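# Slide three sleeves onto separate pins, band down

## Task

Three sleeves will show up. Place each on a different pin with its coloured band at the bottom, press it fully down until it sits on the table, and release it. A sleeve must not land on a pin's edge, and you must not release one that is only sitting on a pin's tip; if either happens, lift it off, move well away from the pins and try again (a sleeve that slides down from a bad start may still count as a failure). Nothing may still be held up by the robot when you finish. At the end the arm and hand must hang in free air, touching nothing, during the final second before grading once the scene has settled. Do not put or knock anything off the table.

## Robot and tools

Robot: one arm with a two-finger parallel gripper. The fingers point along the gripper's own +x axis and close along its y axis. The reported hand point (end_effector_position) lies between the finger pads, about 3 to 4 cm short of the fingertips. Loose objects may occasionally get a small shove from outside.

Frames: results give the gripper pose in the scene frame, in metres plus a quaternion in w,x,y,z order. Its origin is on the table surface under the arm base; +z is up, and +y is to the left when facing along +x. The base may be slightly tilted, and the printed hand position gets less accurate at long reach. Commands, however, are given in the gripper's own axes.

execute_actions: takes "actions", a list with zero or one item, and optional "pictures" (true/false; images are included by default). An empty list just reports the state. An item {"rows": [...], "steps": n} runs n control steps (1 to 15, default 15, each 1/30 s); each row is used for one step and the final row repeats if rows run out. An item {"steps": n} with no rows is a pause of up to 300 steps, counted from the previous result, so your thinking time is included. A rejected call moves nothing.

A row is 7 numbers, each in [-1, 1]: dx, dy, dz, rx, ry, rz, opening. The first six are an offset, not a pose: a target relative to the gripper pose printed in the most recent result that showed it (or, before any such result, and for later calls in the same reply, relative to where the gripper is when the action begins), expressed in the gripper's axes. Every row in one action is measured from that same base, not chained. Scale: 1.0 equals 0.6 m of translation or 180 degrees of rotation; rx, ry, rz form a single rotation vector. All zeros therefore drives the arm back to the base pose; it is not a pause. The opening is absolute: +1 is fully open (0.088 m), about -0.80 is where empty fingers touch, and values down to -1 close no further. Closing from fully open takes at least about 0.5 s.

move: arguments "target" (one 7-number row, same layout and same offset base as above) and optional "speed" (0.002 to 0.5 m/s, default 0.25; rotation is capped at twice that in rad/s). It drives a straight path lasting 0.5 to 10 s; longer paths are cut off at 10 s before arriving. Rotation takes the short way. The path ignores obstacles, the hand lags and can overshoot the speed, notably with the arm nearly straight. Faster contact and targets set deeper past a surface push harder. The opening is applied when the move begins. The result adds a "move:" line: done (settled near target), or off_target, moving, held, fault; the distance remaining; limits=paced (sent pose was clipped) or limits=held (some steps blocked, after which the arm may surge).

wait: "seconds" 0 to 10; sends nothing new and returns a normal result.

zoom_image: "camera" (cam_head_left, cam_head_right, cam_high, cam_low, cam_wrist) and "region" [x0, y0, x1, y1] in image pixels, top-left origin, at most 504 by 504. show_instructions replays the reference pages. finished_scene takes "scene" and ends it permanently.

Motion limits: each step the commanded pose is clipped to within 70 mm and 16 degrees of the measured pose; if the arm cannot satisfy both, position wins over orientation. After an action ends the arm only continues to the last clipped pose, so a far target needs follow-up commands. "Hand target" shows the current controller goal. Joint friction can leave the hand short or slightly tilted, and tiny moves may not happen; check the pose after each move and correct tilt.

Result lines: HELD marks steps where the clearance check withheld part of a row; "pose unreachable" means that check altered or blocked the command (the mount under the base counts as arm). Joint positions/velocities list waist, shoulder, elbow, wrist pitch, wrist yaw, wrist roll, then finger-pad gap in metres. Ranges (rad): waist -3.054..3.054, shoulder 0..3.142, elbow 0..2.356, wrist pitch and yaw -1.571..1.571, wrist roll -3.142..3.142. grip_measured is the finger opening on the command scale; to hold something keep commanding clearly below it (further below squeezes harder). Readings may be off by about 1 mm. Pad force tops out near 34 N; a quick close can press harder and may spring open. Joint torques are total drive output, noisy and offset.

Hazards: contact torque reaching a joint's load limit (waist 18.2, shoulder 22.5, elbow 22.4, wrist pitch 5.92, wrist yaw 5.9, wrist roll 5.54 N m, held weight included) freezes the arm for 10 s. Holding loads heats motors: MOTOR HOT from 50 °C, an OVER-TEMPERATURE FAULT hold at 95 °C, and power loss if they do not cool. Avoid drops, slams, hard pushes and knocking things off the table. Approach pins slowly, align the sleeve above the pin before lowering, and finish by opening and lifting clear.

Each tool is called after "Call:" as name([rows], argument=value, ...), one row to a line, values as JSON.

Reference images:

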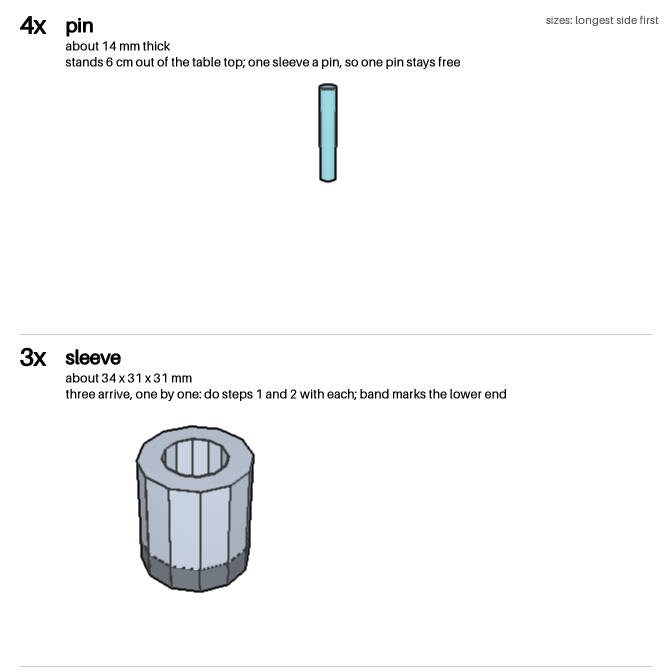

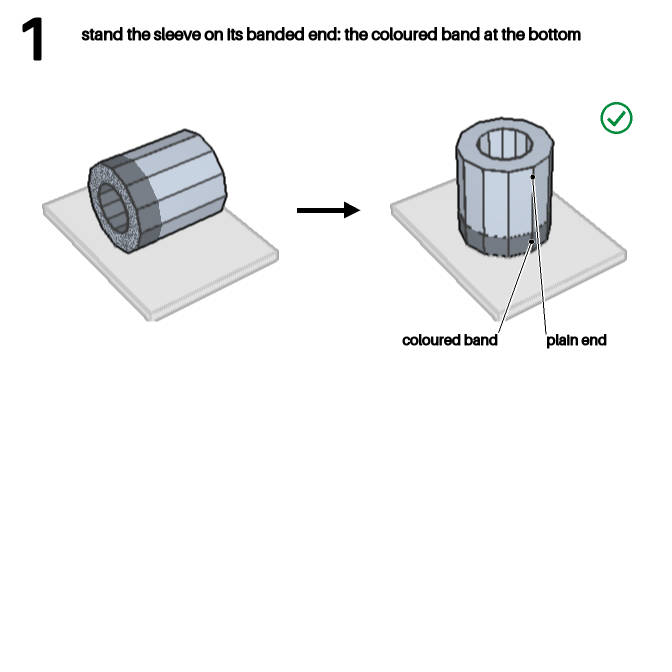

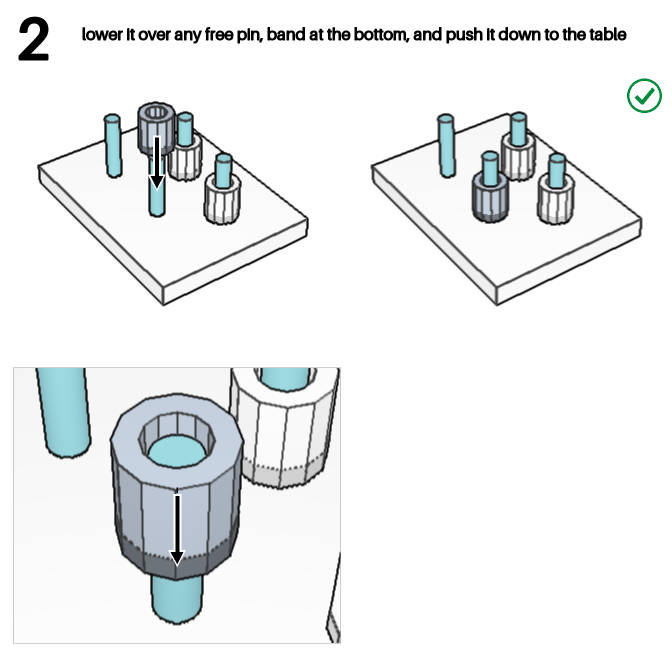

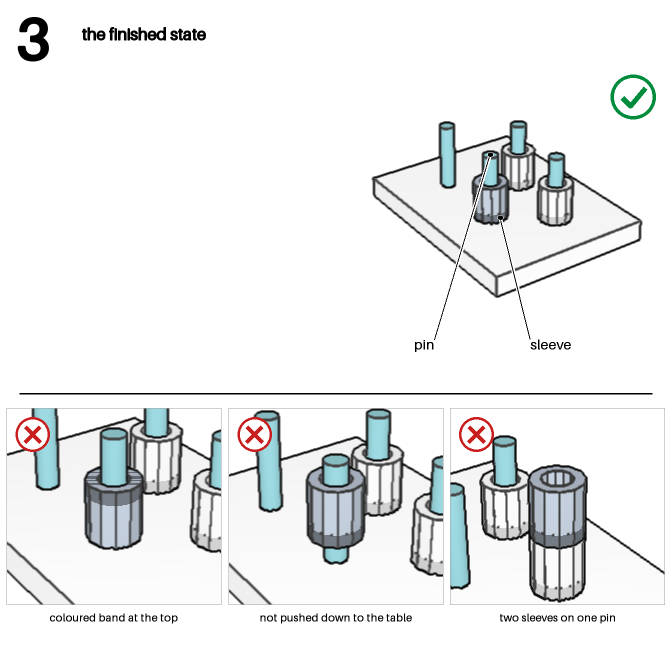

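## Session

I'll start by looking at the current state of the scene.

Call:
execute_actions(actions=[])

Scene clock: 0.00 s of 4600.00 s.
end_effector_position=(+0.1979, +0.0560, +0.3496) grip_measured=+0.840 end_effector_quat_wxyz=(+0.306, +0.788, +0.321, -0.428) end_effector_velocity=(+0.000, +0.001, +0.001) end_effector_angular_velocity=(+0.004, -0.014, +0.008)
Joint positions: [-0.093  0.884  1.239 -1.361 -0.253  2.309  0.08 ]
Joint velocities: [-0.002 -0.007 -0.002  0.007 -0.007 -0.007  0.   ]
Joint torques (N m, as the arm reports them, + toward a larger angle): no reading
Heat: hottest shoulder 24 °C (+0.0 °C/min).
Hand target: +0.198, +0.056, +0.350; +0.306, +0.788, +0.321, -0.428

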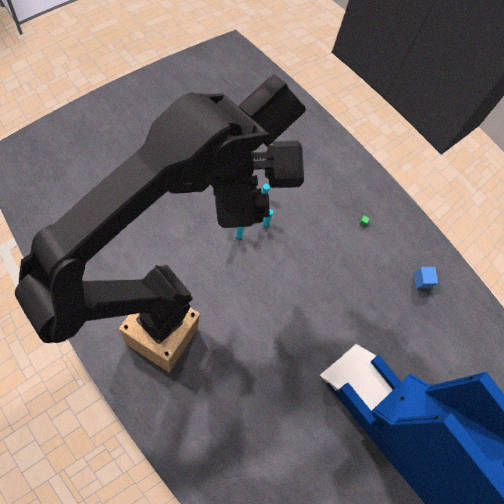

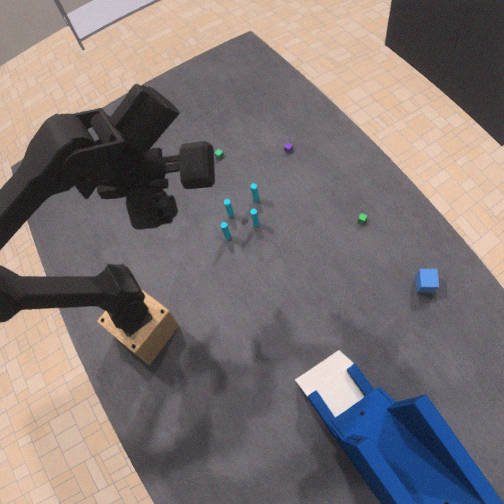

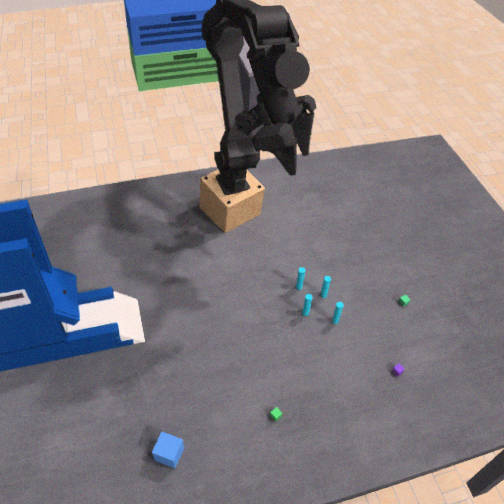

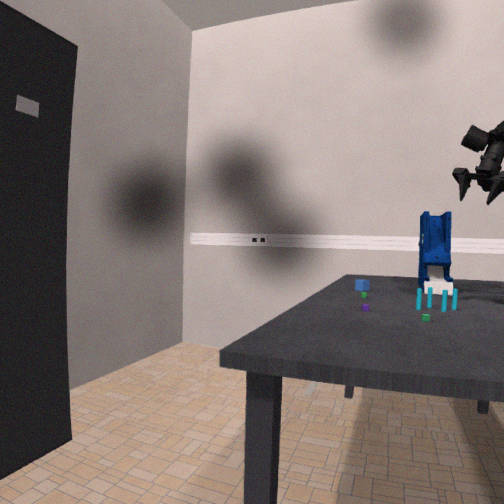

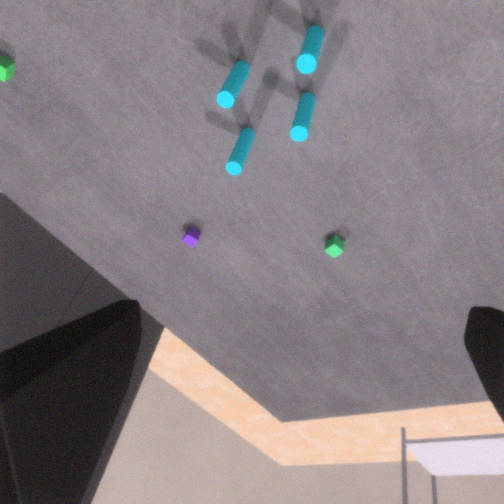

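Call:
zoom_image(camera="cam_high", region=[0, 180, 200, 380])

Call:
zoom_image(camera="cam_head_right", region=[190, 160, 290, 260])

Call:
zoom_image(camera="cam_high", region=[270, 245, 370, 345])

Region (0, 180, 200, 380) of cam_high's 504x504 image, scaled by 2.520, with more detail than that image has.

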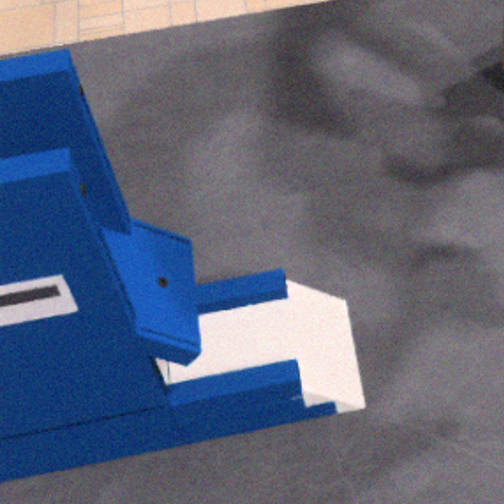

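Region (190, 160, 290, 260) of cam_head_right's 504x504 image, scaled by 5.040, with more detail than that image has.

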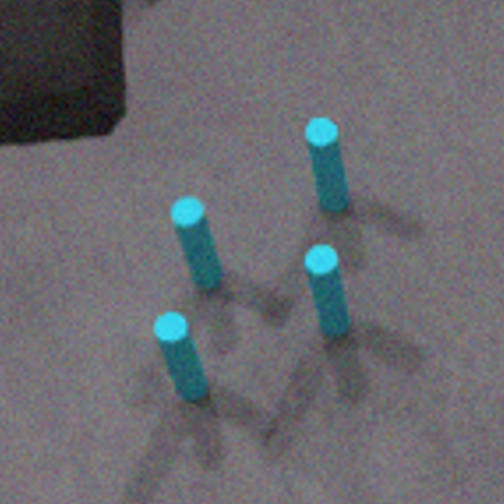

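Region (270, 245, 370, 345) of cam_high's 504x504 image, scaled by 5.040, with more detail than that image has.

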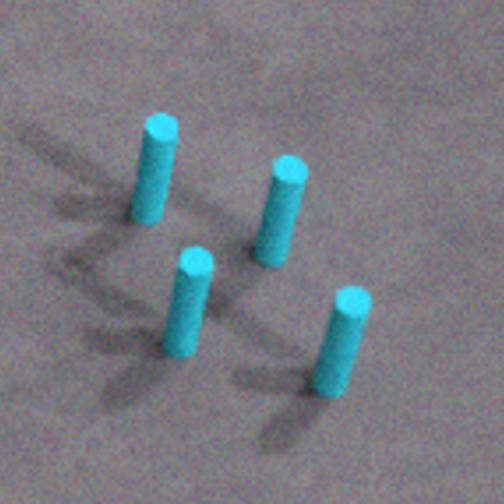

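Call:
execute_actions(actions=[])

Scene clock: 34.10 s of 4600.00 s.
end_effector_position=(+0.1979, +0.0560, +0.3496) grip_measured=+0.840 end_effector_quat_wxyz=(+0.306, +0.788, +0.321, -0.428) end_effector_velocity=(-0.002, +0.001, -0.001) end_effector_angular_velocity=(+0.003, +0.006, +0.007)
Joint positions: [-0.093  0.884  1.239 -1.361 -0.253  2.309  0.08 ]
Joint velocities: [-0.002 -0.002 -0.002 -0.007 -0.007 -0.007 -0.   ]
Joint torques (N m, as the arm reports them, + toward a larger angle): [-0.06 -2.1   6.53  0.79 -0.1  -0.06]
Heat: hottest shoulder 24 °C (+0.0 °C/min).
Hand target: +0.198, +0.056, +0.350; +0.306, +0.788, +0.321, -0.428
Steps of this call (steps 1 to 1023: nothing new was sent). Readings (end_effector_position):
1: (+0.1979, +0.0560, +0.3496)
2: (+0.1979, +0.0560, +0.3496)
4: (+0.1979, +0.0560, +0.3496)
8: (+0.1979, +0.0560, +0.3496)
1023: the state above

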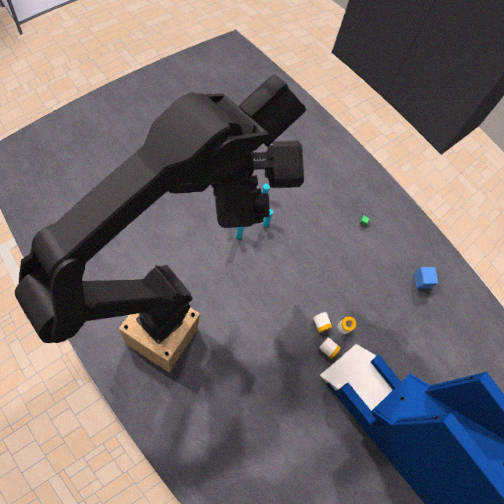

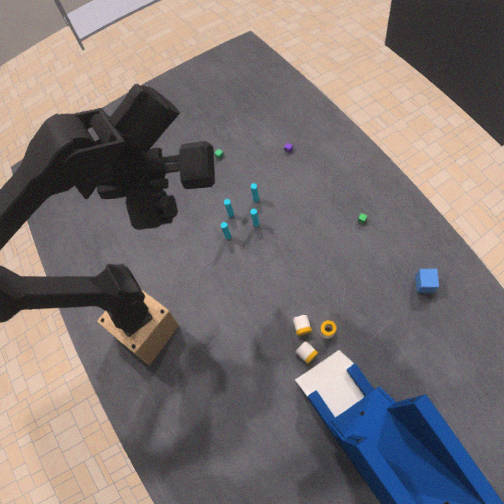

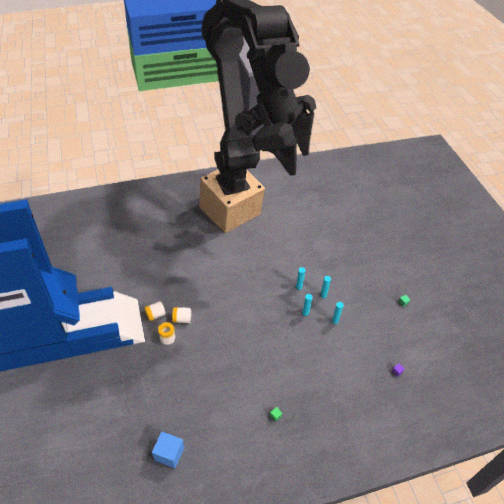

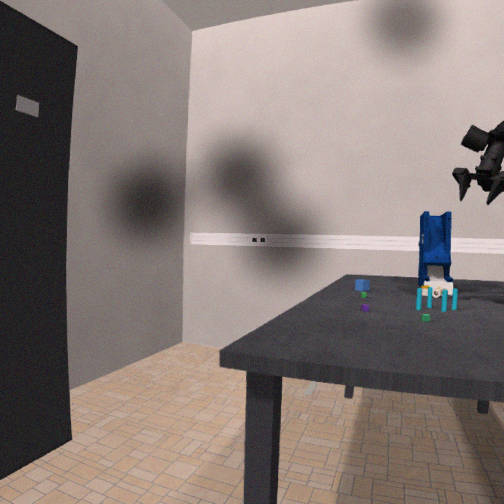

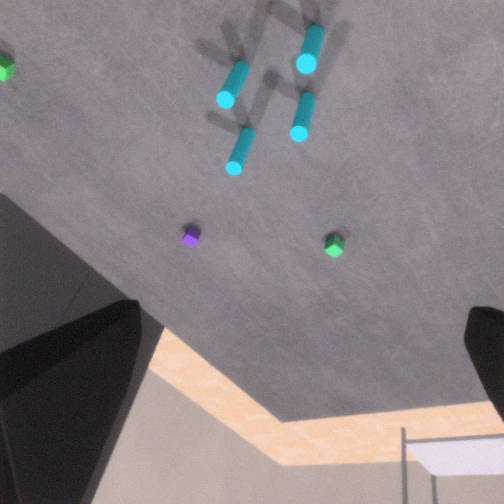

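All three sleeves have arrived. Zooming in on them.

Call:
zoom_image(camera="cam_head_right", region=[270, 295, 370, 395])

Call:
zoom_image(camera="cam_head_left", region=[290, 290, 390, 390])

Call:
zoom_image(camera="cam_high", region=[110, 270, 210, 370])

Region (270, 295, 370, 395) of cam_head_right's 504x504 image, scaled by 5.040, with more detail than that image has.

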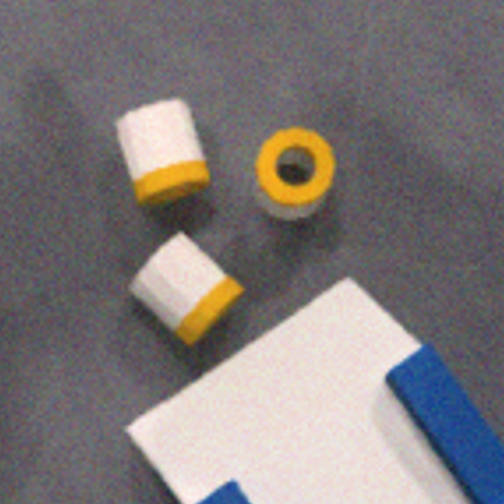

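Region (290, 290, 390, 390) of cam_head_left's 504x504 image, scaled by 5.040, with more detail than that image has.

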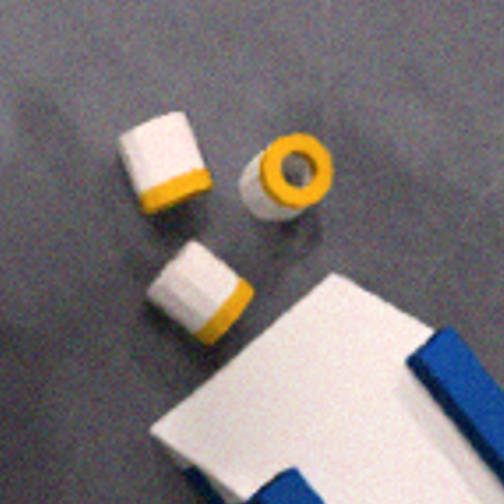

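Region (110, 270, 210, 370) of cam_high's 504x504 image, scaled by 5.040, with more detail than that image has.

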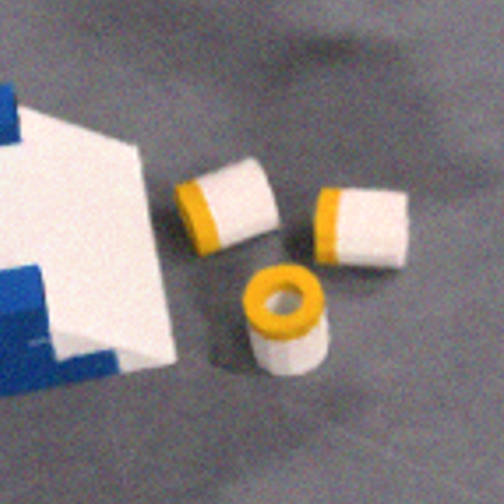

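Call:
move(target=[0.398, 0.2315, 0.3092, -0.1136, -0.3861, -0.0531, 0.25], speed=0.3)

Scene clock: 96.83 s of 4600.00 s.
end_effector_position=(+0.3200, -0.1070, +0.0901) grip_measured=+0.250 end_effector_quat_wxyz=(-0.530, -0.317, -0.215, +0.756) end_effector_velocity=(-0.000, -0.000, -0.006) end_effector_angular_velocity=(+0.012, +0.022, +0.011)
Joint positions: [-0.173  2.077  1.253 -0.942  0.698  1.997  0.051]
Joint velocities: [-0.002  0.017  0.002  0.007 -0.007 -0.022 -0.   ]
Joint torques (N m, as the arm reports them, + toward a larger angle): [-0.61 -8.28  5.25 -0.48  0.53  0.  ]
Heat: hottest elbow 26 °C (+2.0 °C/min).
Hand target: +0.321, -0.108, +0.089; -0.529, -0.314, -0.214, +0.758
Off the commanded pose: 0.005 m, 1 deg.
move: done
camera_calibration (this result's frames):
cam_wrist: T_world_to_cam=[[-0.947871, 0.318466, -0.0109778, 0.351924], [0.293452, 0.858957, -0.419617, 0.0608806], [-0.124204, -0.400965, -0.907635, 0.150421], [0, 0, 0, 1]] pos_world=[0.334396, -0.104056, 0.165937]

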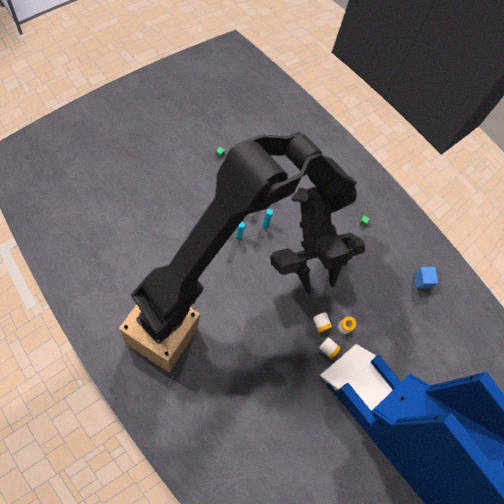

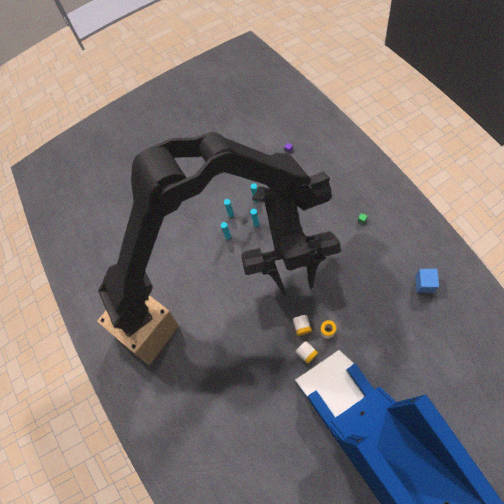

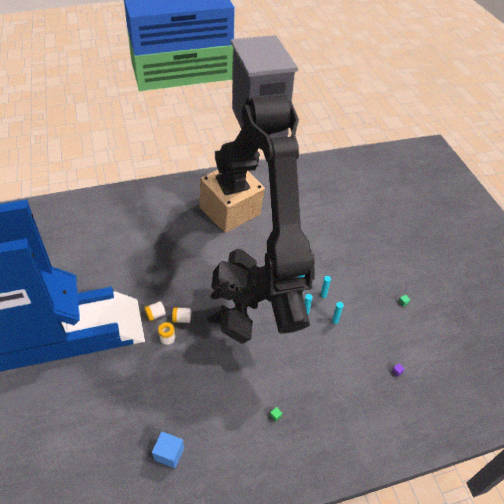

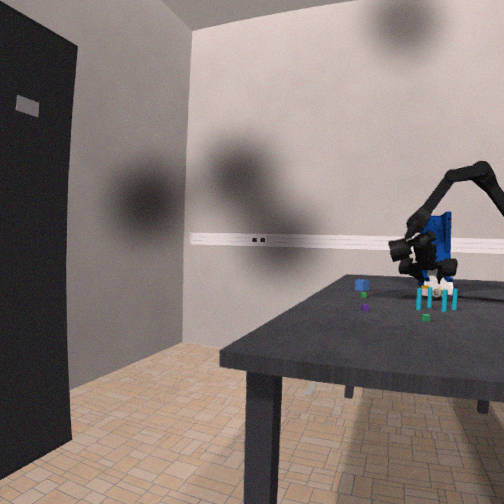

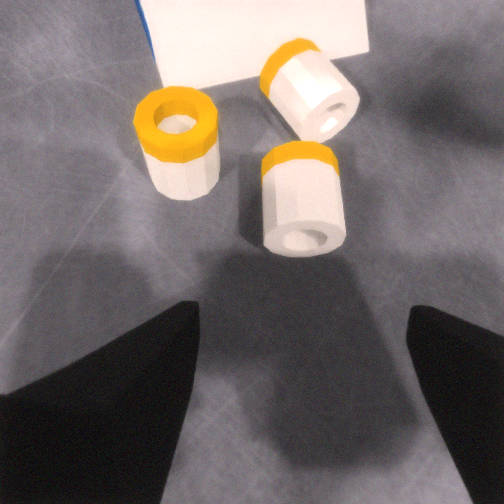

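Call:
move(target=[0.108, -0.010, 0.008, 0, 0, 0, 0.25], speed=0.15)

Scene clock: 131.30 s of 4600.00 s.
end_effector_position=(+0.3015, -0.1499, +0.0508) grip_measured=+0.250 end_effector_quat_wxyz=(-0.531, -0.323, -0.211, +0.754) end_effector_velocity=(-0.006, -0.002, -0.002) end_effector_angular_velocity=(-0.001, +0.028, +0.009)
Joint positions: [-0.299  2.115  1.108 -0.639  0.713  1.836  0.051]
Joint velocities: [-0.007  0.002 -0.017  0.007  0.007 -0.022 -0.   ]
Joint torques (N m, as the arm reports them, + toward a larger angle): [-0.69 -7.76  3.11  0.01  0.54 -0.18]
Heat: hottest shoulder 28 °C (+3.0 °C/min).
Hand target: +0.298, -0.151, +0.047; -0.530, -0.317, -0.215, +0.757
Off the commanded pose: 0.005 m, 1 deg.
move: done
camera_calibration (this result's frames):
cam_wrist: T_world_to_cam=[[-0.947071, 0.320037, -0.0251526, 0.348348], [0.301106, 0.858409, -0.415294, 0.0841025], [-0.111318, -0.400886, -0.90934, 0.0914332], [0, 0, 0, 1]] pos_world=[0.314765, -0.147025, 0.126833]

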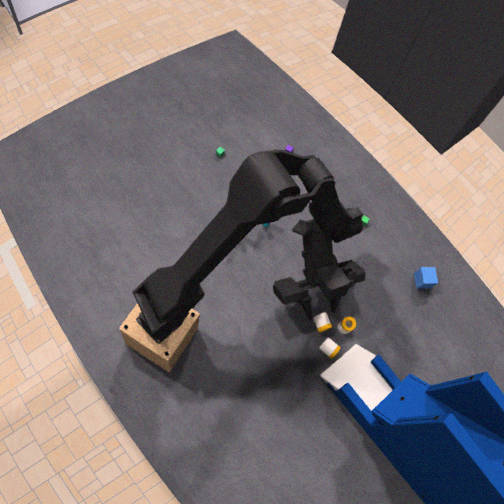

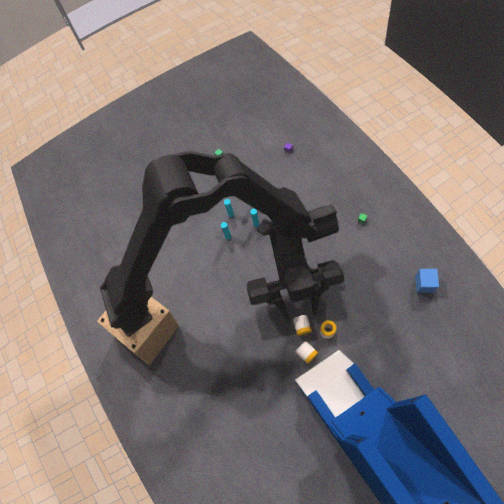

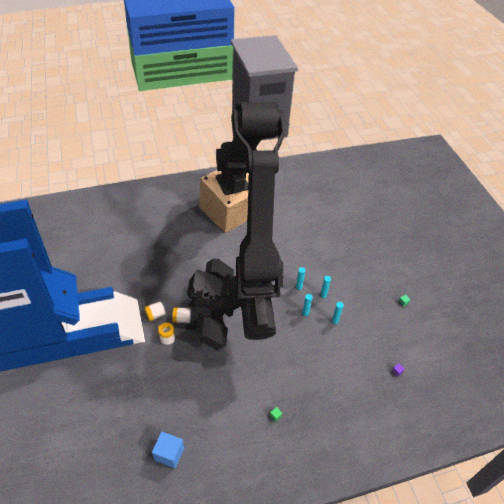

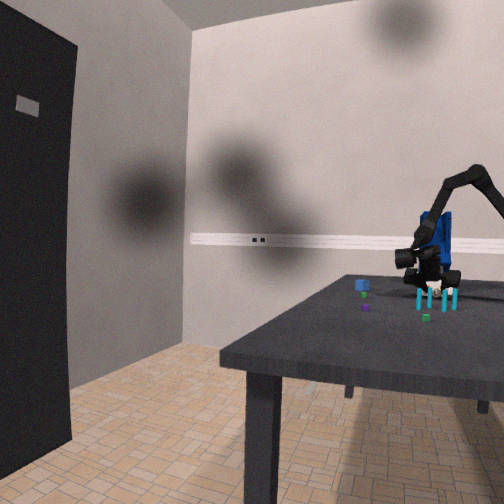

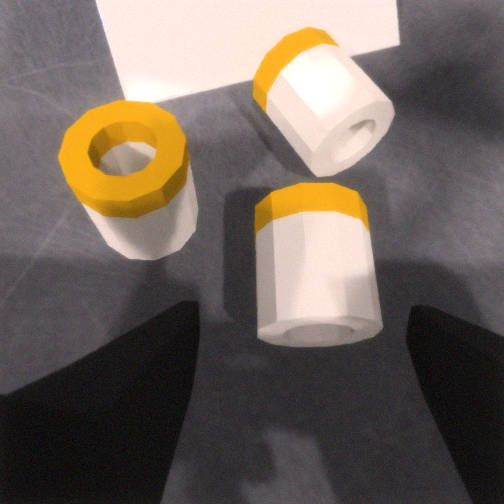

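Call:
move(target=[0.050, -0.013, 0.0, -0.006, 0, -0.006, 0.25], speed=0.06)

Scene clock: 149.33 s of 4600.00 s.
end_effector_position=(+0.2931, -0.1663, +0.0364) grip_measured=+0.249 end_effector_quat_wxyz=(-0.532, -0.320, -0.212, +0.755) end_effector_velocity=(-0.000, +0.002, -0.004) end_effector_angular_velocity=(+0.024, -0.002, +0.011)
Joint positions: [-0.349  2.141  1.065 -0.528  0.719  1.766  0.051]
Joint velocities: [-0.002 -0.002 -0.012  0.022 -0.022 -0.022 -0.   ]
Joint torques (N m, as the arm reports them, + toward a larger angle): [-1.13 -6.74  2.6   0.4   0.23 -0.23]
Heat: hottest shoulder 29 °C (+3.0 °C/min).
Hand target: +0.287, -0.167, +0.029; -0.527, -0.316, -0.221, +0.758
Off the commanded pose: 0.009 m, 1 deg.
move: off_target
camera_calibration (this result's frames):
cam_wrist: T_world_to_cam=[[-0.948162, 0.317089, -0.0210741, 0.34495], [0.296389, 0.858444, -0.418602, 0.0962252], [-0.114643, -0.403148, -0.907925, 0.0714013], [0, 0, 0, 1]] pos_world=[0.306734, -0.163198, 0.112377]

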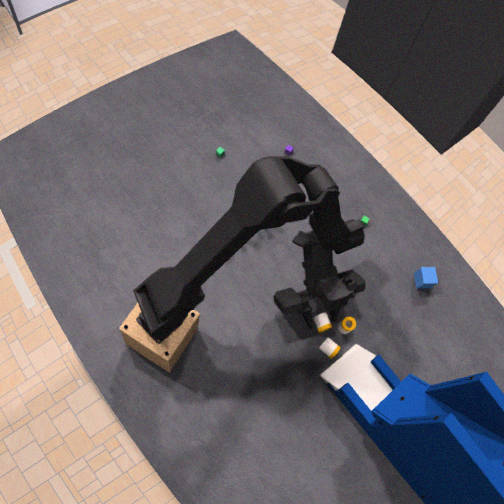

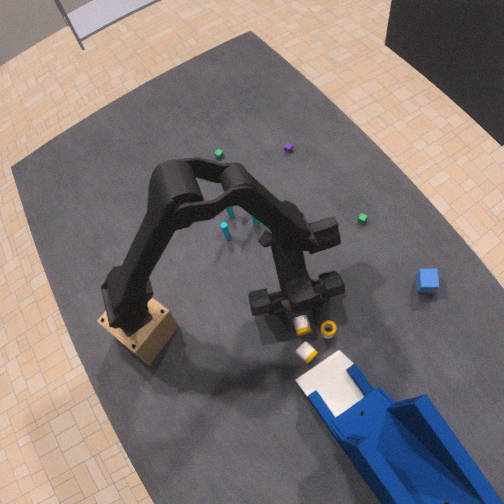

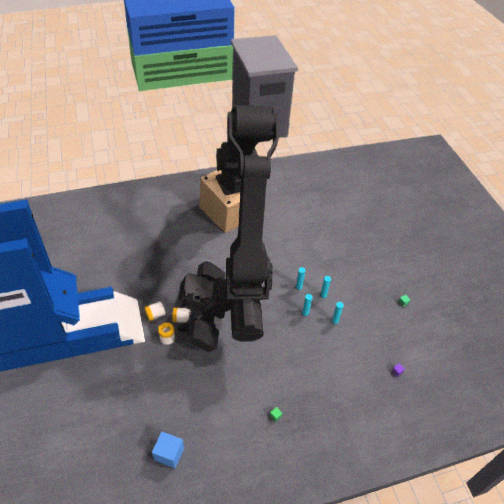

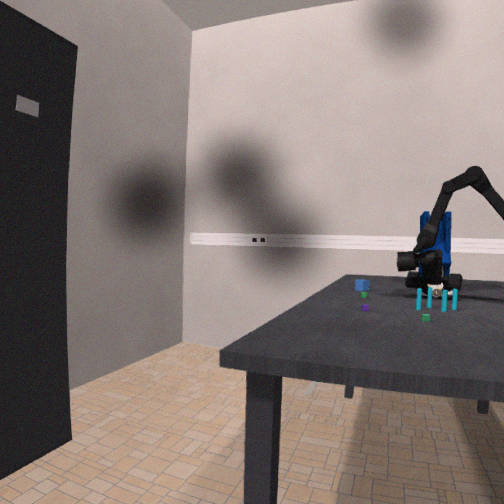

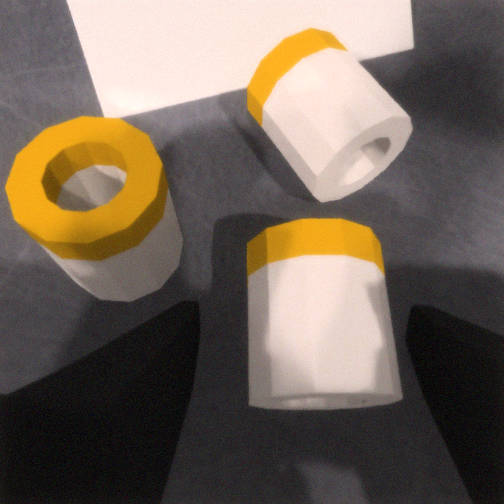

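Call:
move(target=[0.0, -0.012, 0.0, 0, 0, 0, 0.1], speed=0.1)

Scene clock: 164.70 s of 4600.00 s.
end_effector_position=(+0.2890, -0.1654, +0.0364) grip_measured=+0.101 end_effector_quat_wxyz=(-0.533, -0.319, -0.210, +0.755) end_effector_velocity=(-0.002, +0.002, -0.002) end_effector_angular_velocity=(+0.026, +0.008, +0.011)
Joint positions: [-0.347  2.132  1.043 -0.515  0.724  1.768  0.044]
Joint velocities: [-0.002 -0.007 -0.012  0.007 -0.022 -0.022 -0.   ]
Joint torques (N m, as the arm reports them, + toward a larger angle): [-0.35 -9.31  2.26 -0.07  0.24  0.05]
Heat: hottest shoulder 29 °C (+3.0 °C/min).
Hand target: +0.286, -0.164, +0.036; -0.532, -0.320, -0.212, +0.755
Off the commanded pose: 0.003 m, 0 deg.
move: done
camera_calibration (this result's frames):
cam_wrist: T_world_to_cam=[[-0.948602, 0.315611, -0.0233264, 0.340702], [0.295434, 0.856706, -0.422816, 0.0968089], [-0.113462, -0.407976, -0.905915, 0.0700928], [0, 0, 0, 1]] pos_world=[0.302542, -0.16187, 0.112378]

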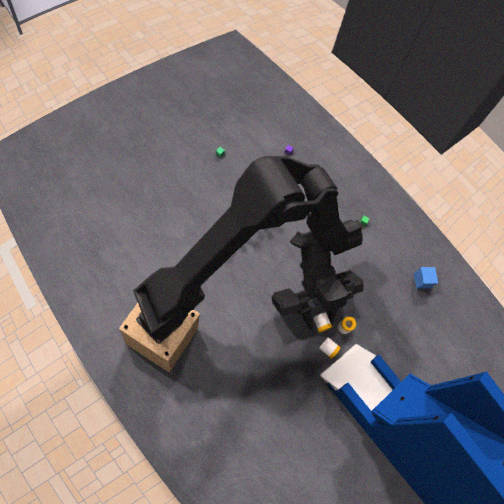

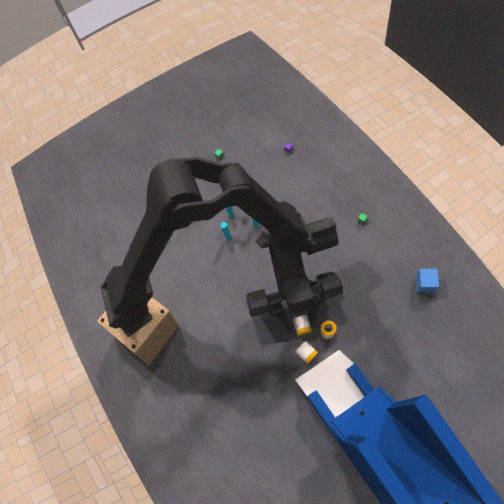

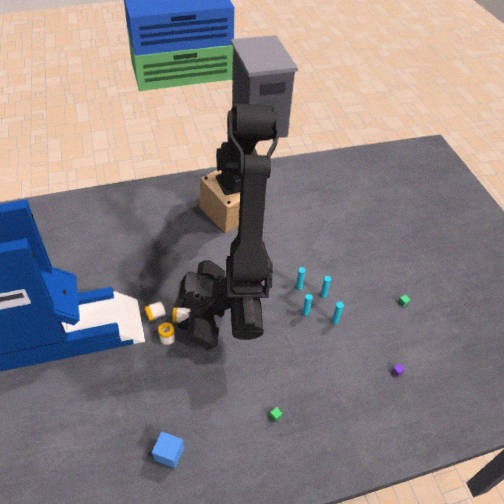

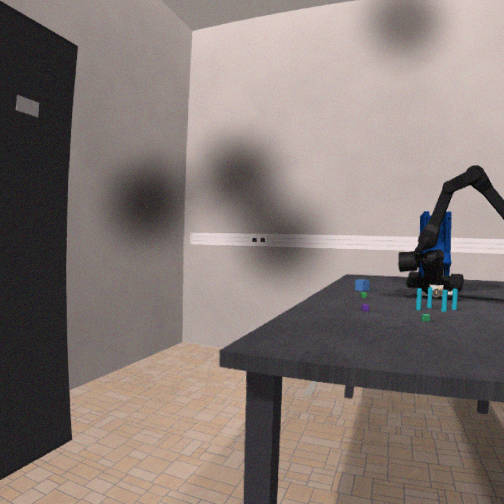

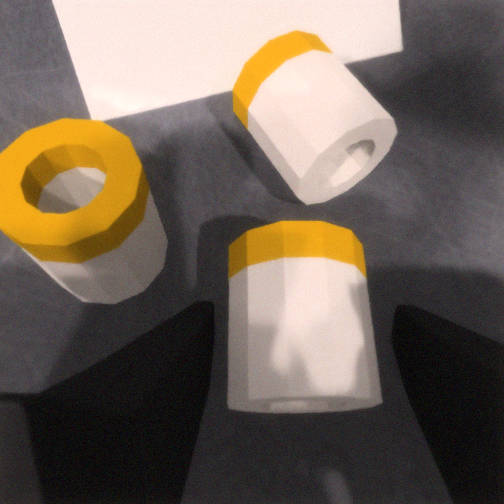

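Centred now. Closing the fingers gradually.

Call:
execute_actions([
  {"rows": [[0,0,0,0,0,0,0.05],[0,0,0,0,0,0,0.0],[0,0,0,0,0,0,-0.04],[0,0,0,0,0,0,-0.08],[0,0,0,0,0,0,-0.11],[0,0,0,0,0,0,-0.14],[0,0,0,0,0,0,-0.17],[0,0,0,0,0,0,-0.20],[0,0,0,0,0,0,-0.23],[0,0,0,0,0,0,-0.26],[0,0,0,0,0,0,-0.29],[0,0,0,0,0,0,-0.32],[0,0,0,0,0,0,-0.35],[0,0,0,0,0,0,-0.38],[0,0,0,0,0,0,-0.40]], "steps": 15},
])

Scene clock: 172.40 s of 4600.00 s.
end_effector_position=(+0.2886, -0.1655, +0.0369) grip_measured=-0.188 end_effector_quat_wxyz=(-0.534, -0.319, -0.209, +0.755) end_effector_velocity=(+0.001, -0.003, +0.002) end_effector_angular_velocity=(-0.018, +0.012, +0.016)
Joint positions: [-0.347  2.13   1.041 -0.514  0.726  1.768  0.03 ]
Joint velocities: [-0.002  0.002  0.002  0.007  0.022 -0.022 -0.   ]
Joint torques (N m, as the arm reports them, + toward a larger angle): [-0.51 -8.53  3.79 -0.09  0.35 -0.05]
Heat: hottest shoulder 30 °C (+3.0 °C/min).
Hand target: +0.289, -0.165, +0.036; -0.533, -0.319, -0.210, +0.755
Off the commanded pose: 0.001 m, 0 deg.
Steps of this call (steps 1 to 216: nothing new was sent; steps 217 to 231: all 15 steps of this action). Readings (end_effector_position):
217: (+0.2886, -0.1653, +0.0366)
218: (+0.2886, -0.1654, +0.0367)
220: (+0.2886, -0.1655, +0.0369)
224: (+0.2886, -0.1655, +0.0369)
231: the state above
camera_calibration (this result's frames):
cam_wrist: T_world_to_cam=[[-0.948604, 0.315538, -0.0242259, 0.340458], [0.295484, 0.855699, -0.424815, 0.0971239], [-0.113315, -0.410139, -0.904956, 0.0699271], [0, 0, 0, 1]] pos_world=[0.302185, -0.161857, 0.112788]

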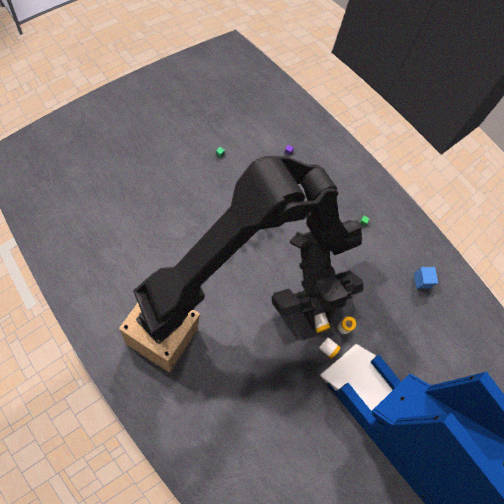

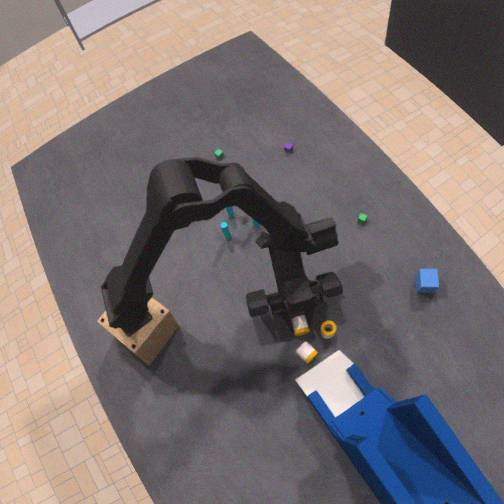

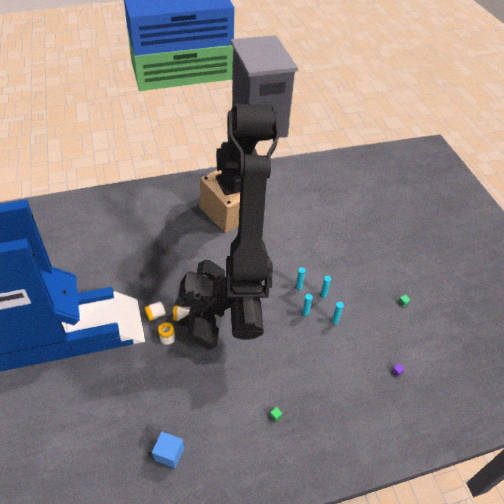

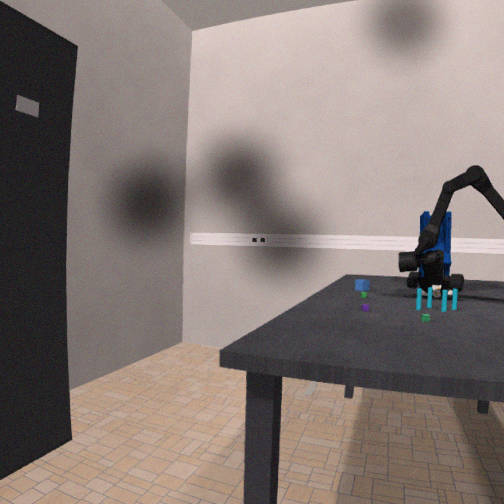

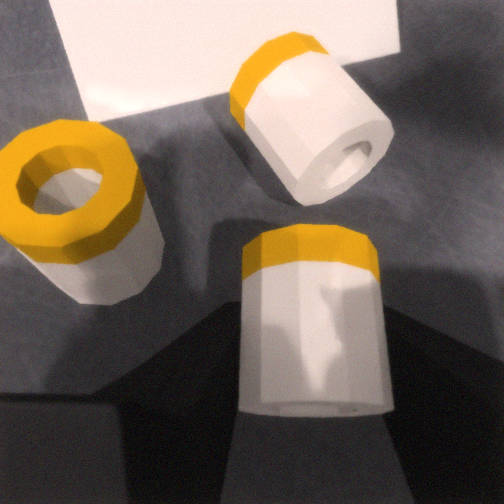

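Call:
move(target=[-0.047, 0.001, 0.047, 0, 0, 0, -0.45], speed=0.15)

Call:
move(target=[-0.330, -0.0295, -0.2068, -0.1239, 0.4969, -0.0085, -0.45], speed=0.3)

Scene clock: 233.27 s of 4600.00 s.
end_effector_position=(+0.2854, -0.1643, +0.0722) grip_measured=-0.188 end_effector_quat_wxyz=(-0.532, -0.315, -0.213, +0.757) end_effector_velocity=(-0.003, +0.001, +0.003) end_effector_angular_velocity=(+0.008, +0.005, -0.009)
Joint positions: [-0.352  2.02   1.048 -0.64   0.726  1.762  0.03 ]
Joint velocities: [-0.002 -0.012 -0.002 -0.022 -0.007  0.007 -0.   ]
Joint torques (N m, as the arm reports them, + toward a larger angle): [-0.72 -9.51  4.96 -0.27  0.45 -0.18]
Heat: hottest shoulder 32 °C (+2.0 °C/min).
Hand target: +0.288, -0.166, +0.077; -0.534, -0.318, -0.209, +0.755
Off the commanded pose: 0.006 m, 1 deg.
move: done
camera_calibration (this result's frames):
cam_wrist: T_world_to_cam=[[-0.948484, 0.316607, -0.0117197, 0.337065], [0.291227, 0.856691, -0.425756, 0.113436], [-0.124757, -0.407236, -0.904762, 0.105752], [0, 0, 0, 1]] pos_world=[0.299859, -0.16083, 0.147927]

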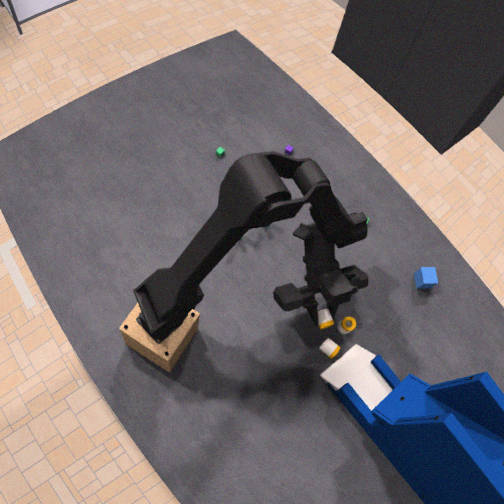

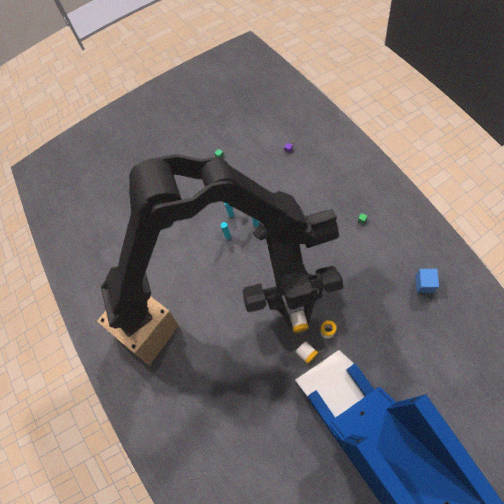

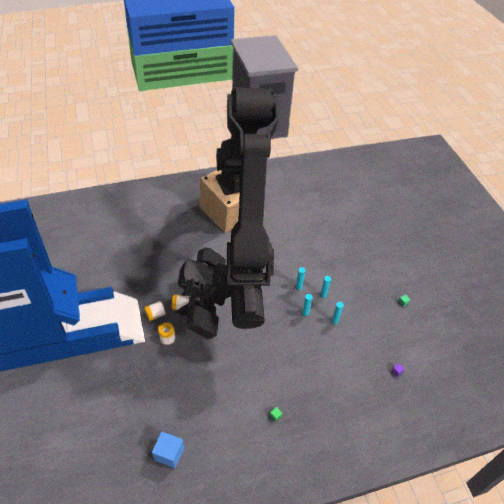

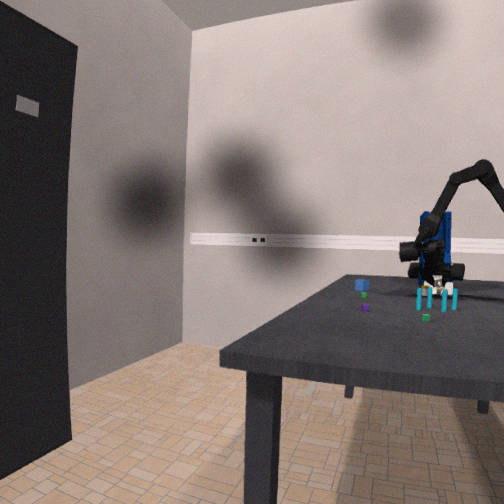

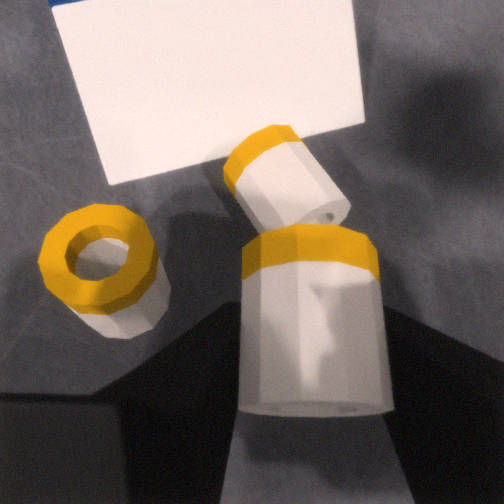

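Scene clock: 236.50 s of 4600.00 s.
end_effector_position=(+0.3440, +0.0549, +0.1241) grip_measured=-0.188 end_effector_quat_wxyz=(+0.263, +0.652, +0.654, -0.280) end_effector_velocity=(-0.002, +0.002, +0.001) end_effector_angular_velocity=(+0.026, +0.007, +0.008)
Joint positions: [-0.31   1.968  1.235 -0.944 -0.819  1.331  0.03 ]
Joint velocities: [-0.002  0.007  0.002 -0.022 -0.022 -0.022 -0.   ]
Joint torques (N m, as the arm reports them, + toward a larger angle): [-0.16 -7.73  5.81 -0.32 -0.52 -0.14]
Heat: hottest shoulder 32 °C (+2.0 °C/min).
Hand target: +0.345, +0.056, +0.123; +0.261, +0.651, +0.657, -0.277
Off the commanded pose: 0.003 m, 1 deg.
move: done
camera_calibration (this result's frames):
cam_wrist: T_world_to_cam=[[-0.99997, 0.00545343, -0.00545682, 0.357884], [-0.00263907, 0.422846, 0.906197, -0.109669], [0.00724928, 0.906185, -0.42282, 0.0720295], [0, 0, 0, 1]] pos_world=[0.357062, -0.0208506, 0.13179]

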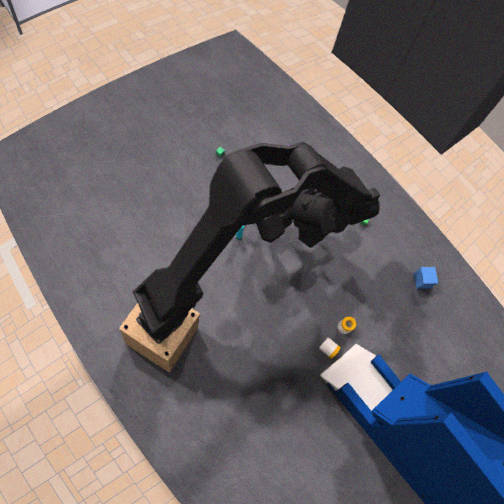

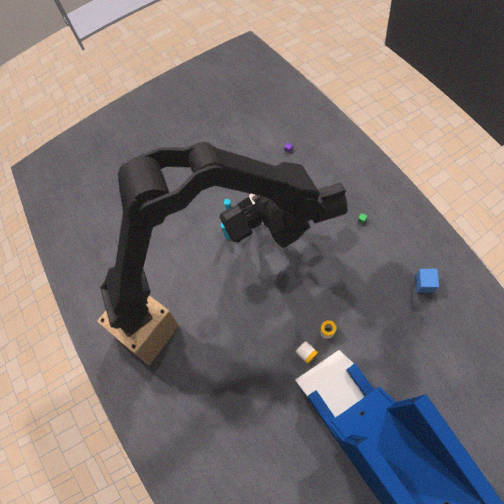

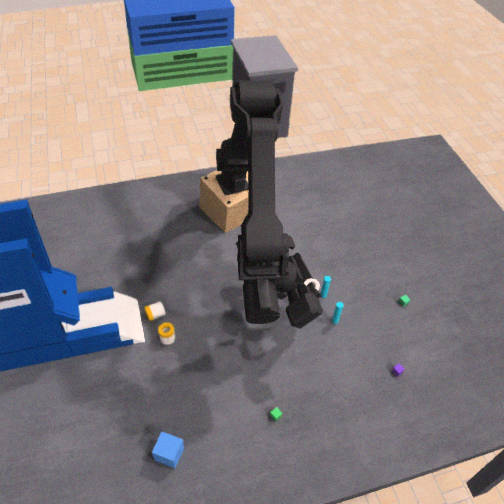

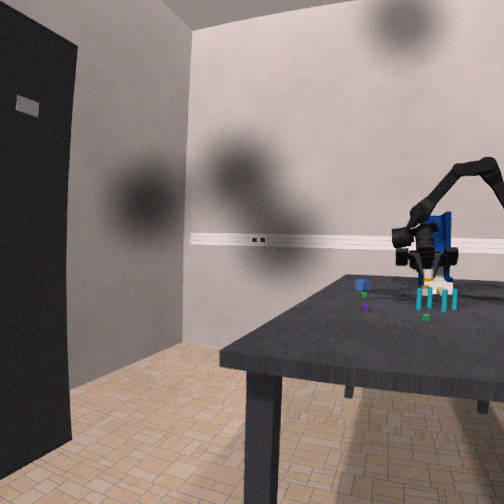

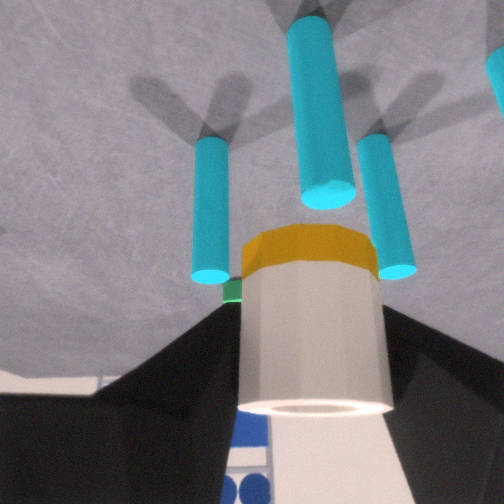

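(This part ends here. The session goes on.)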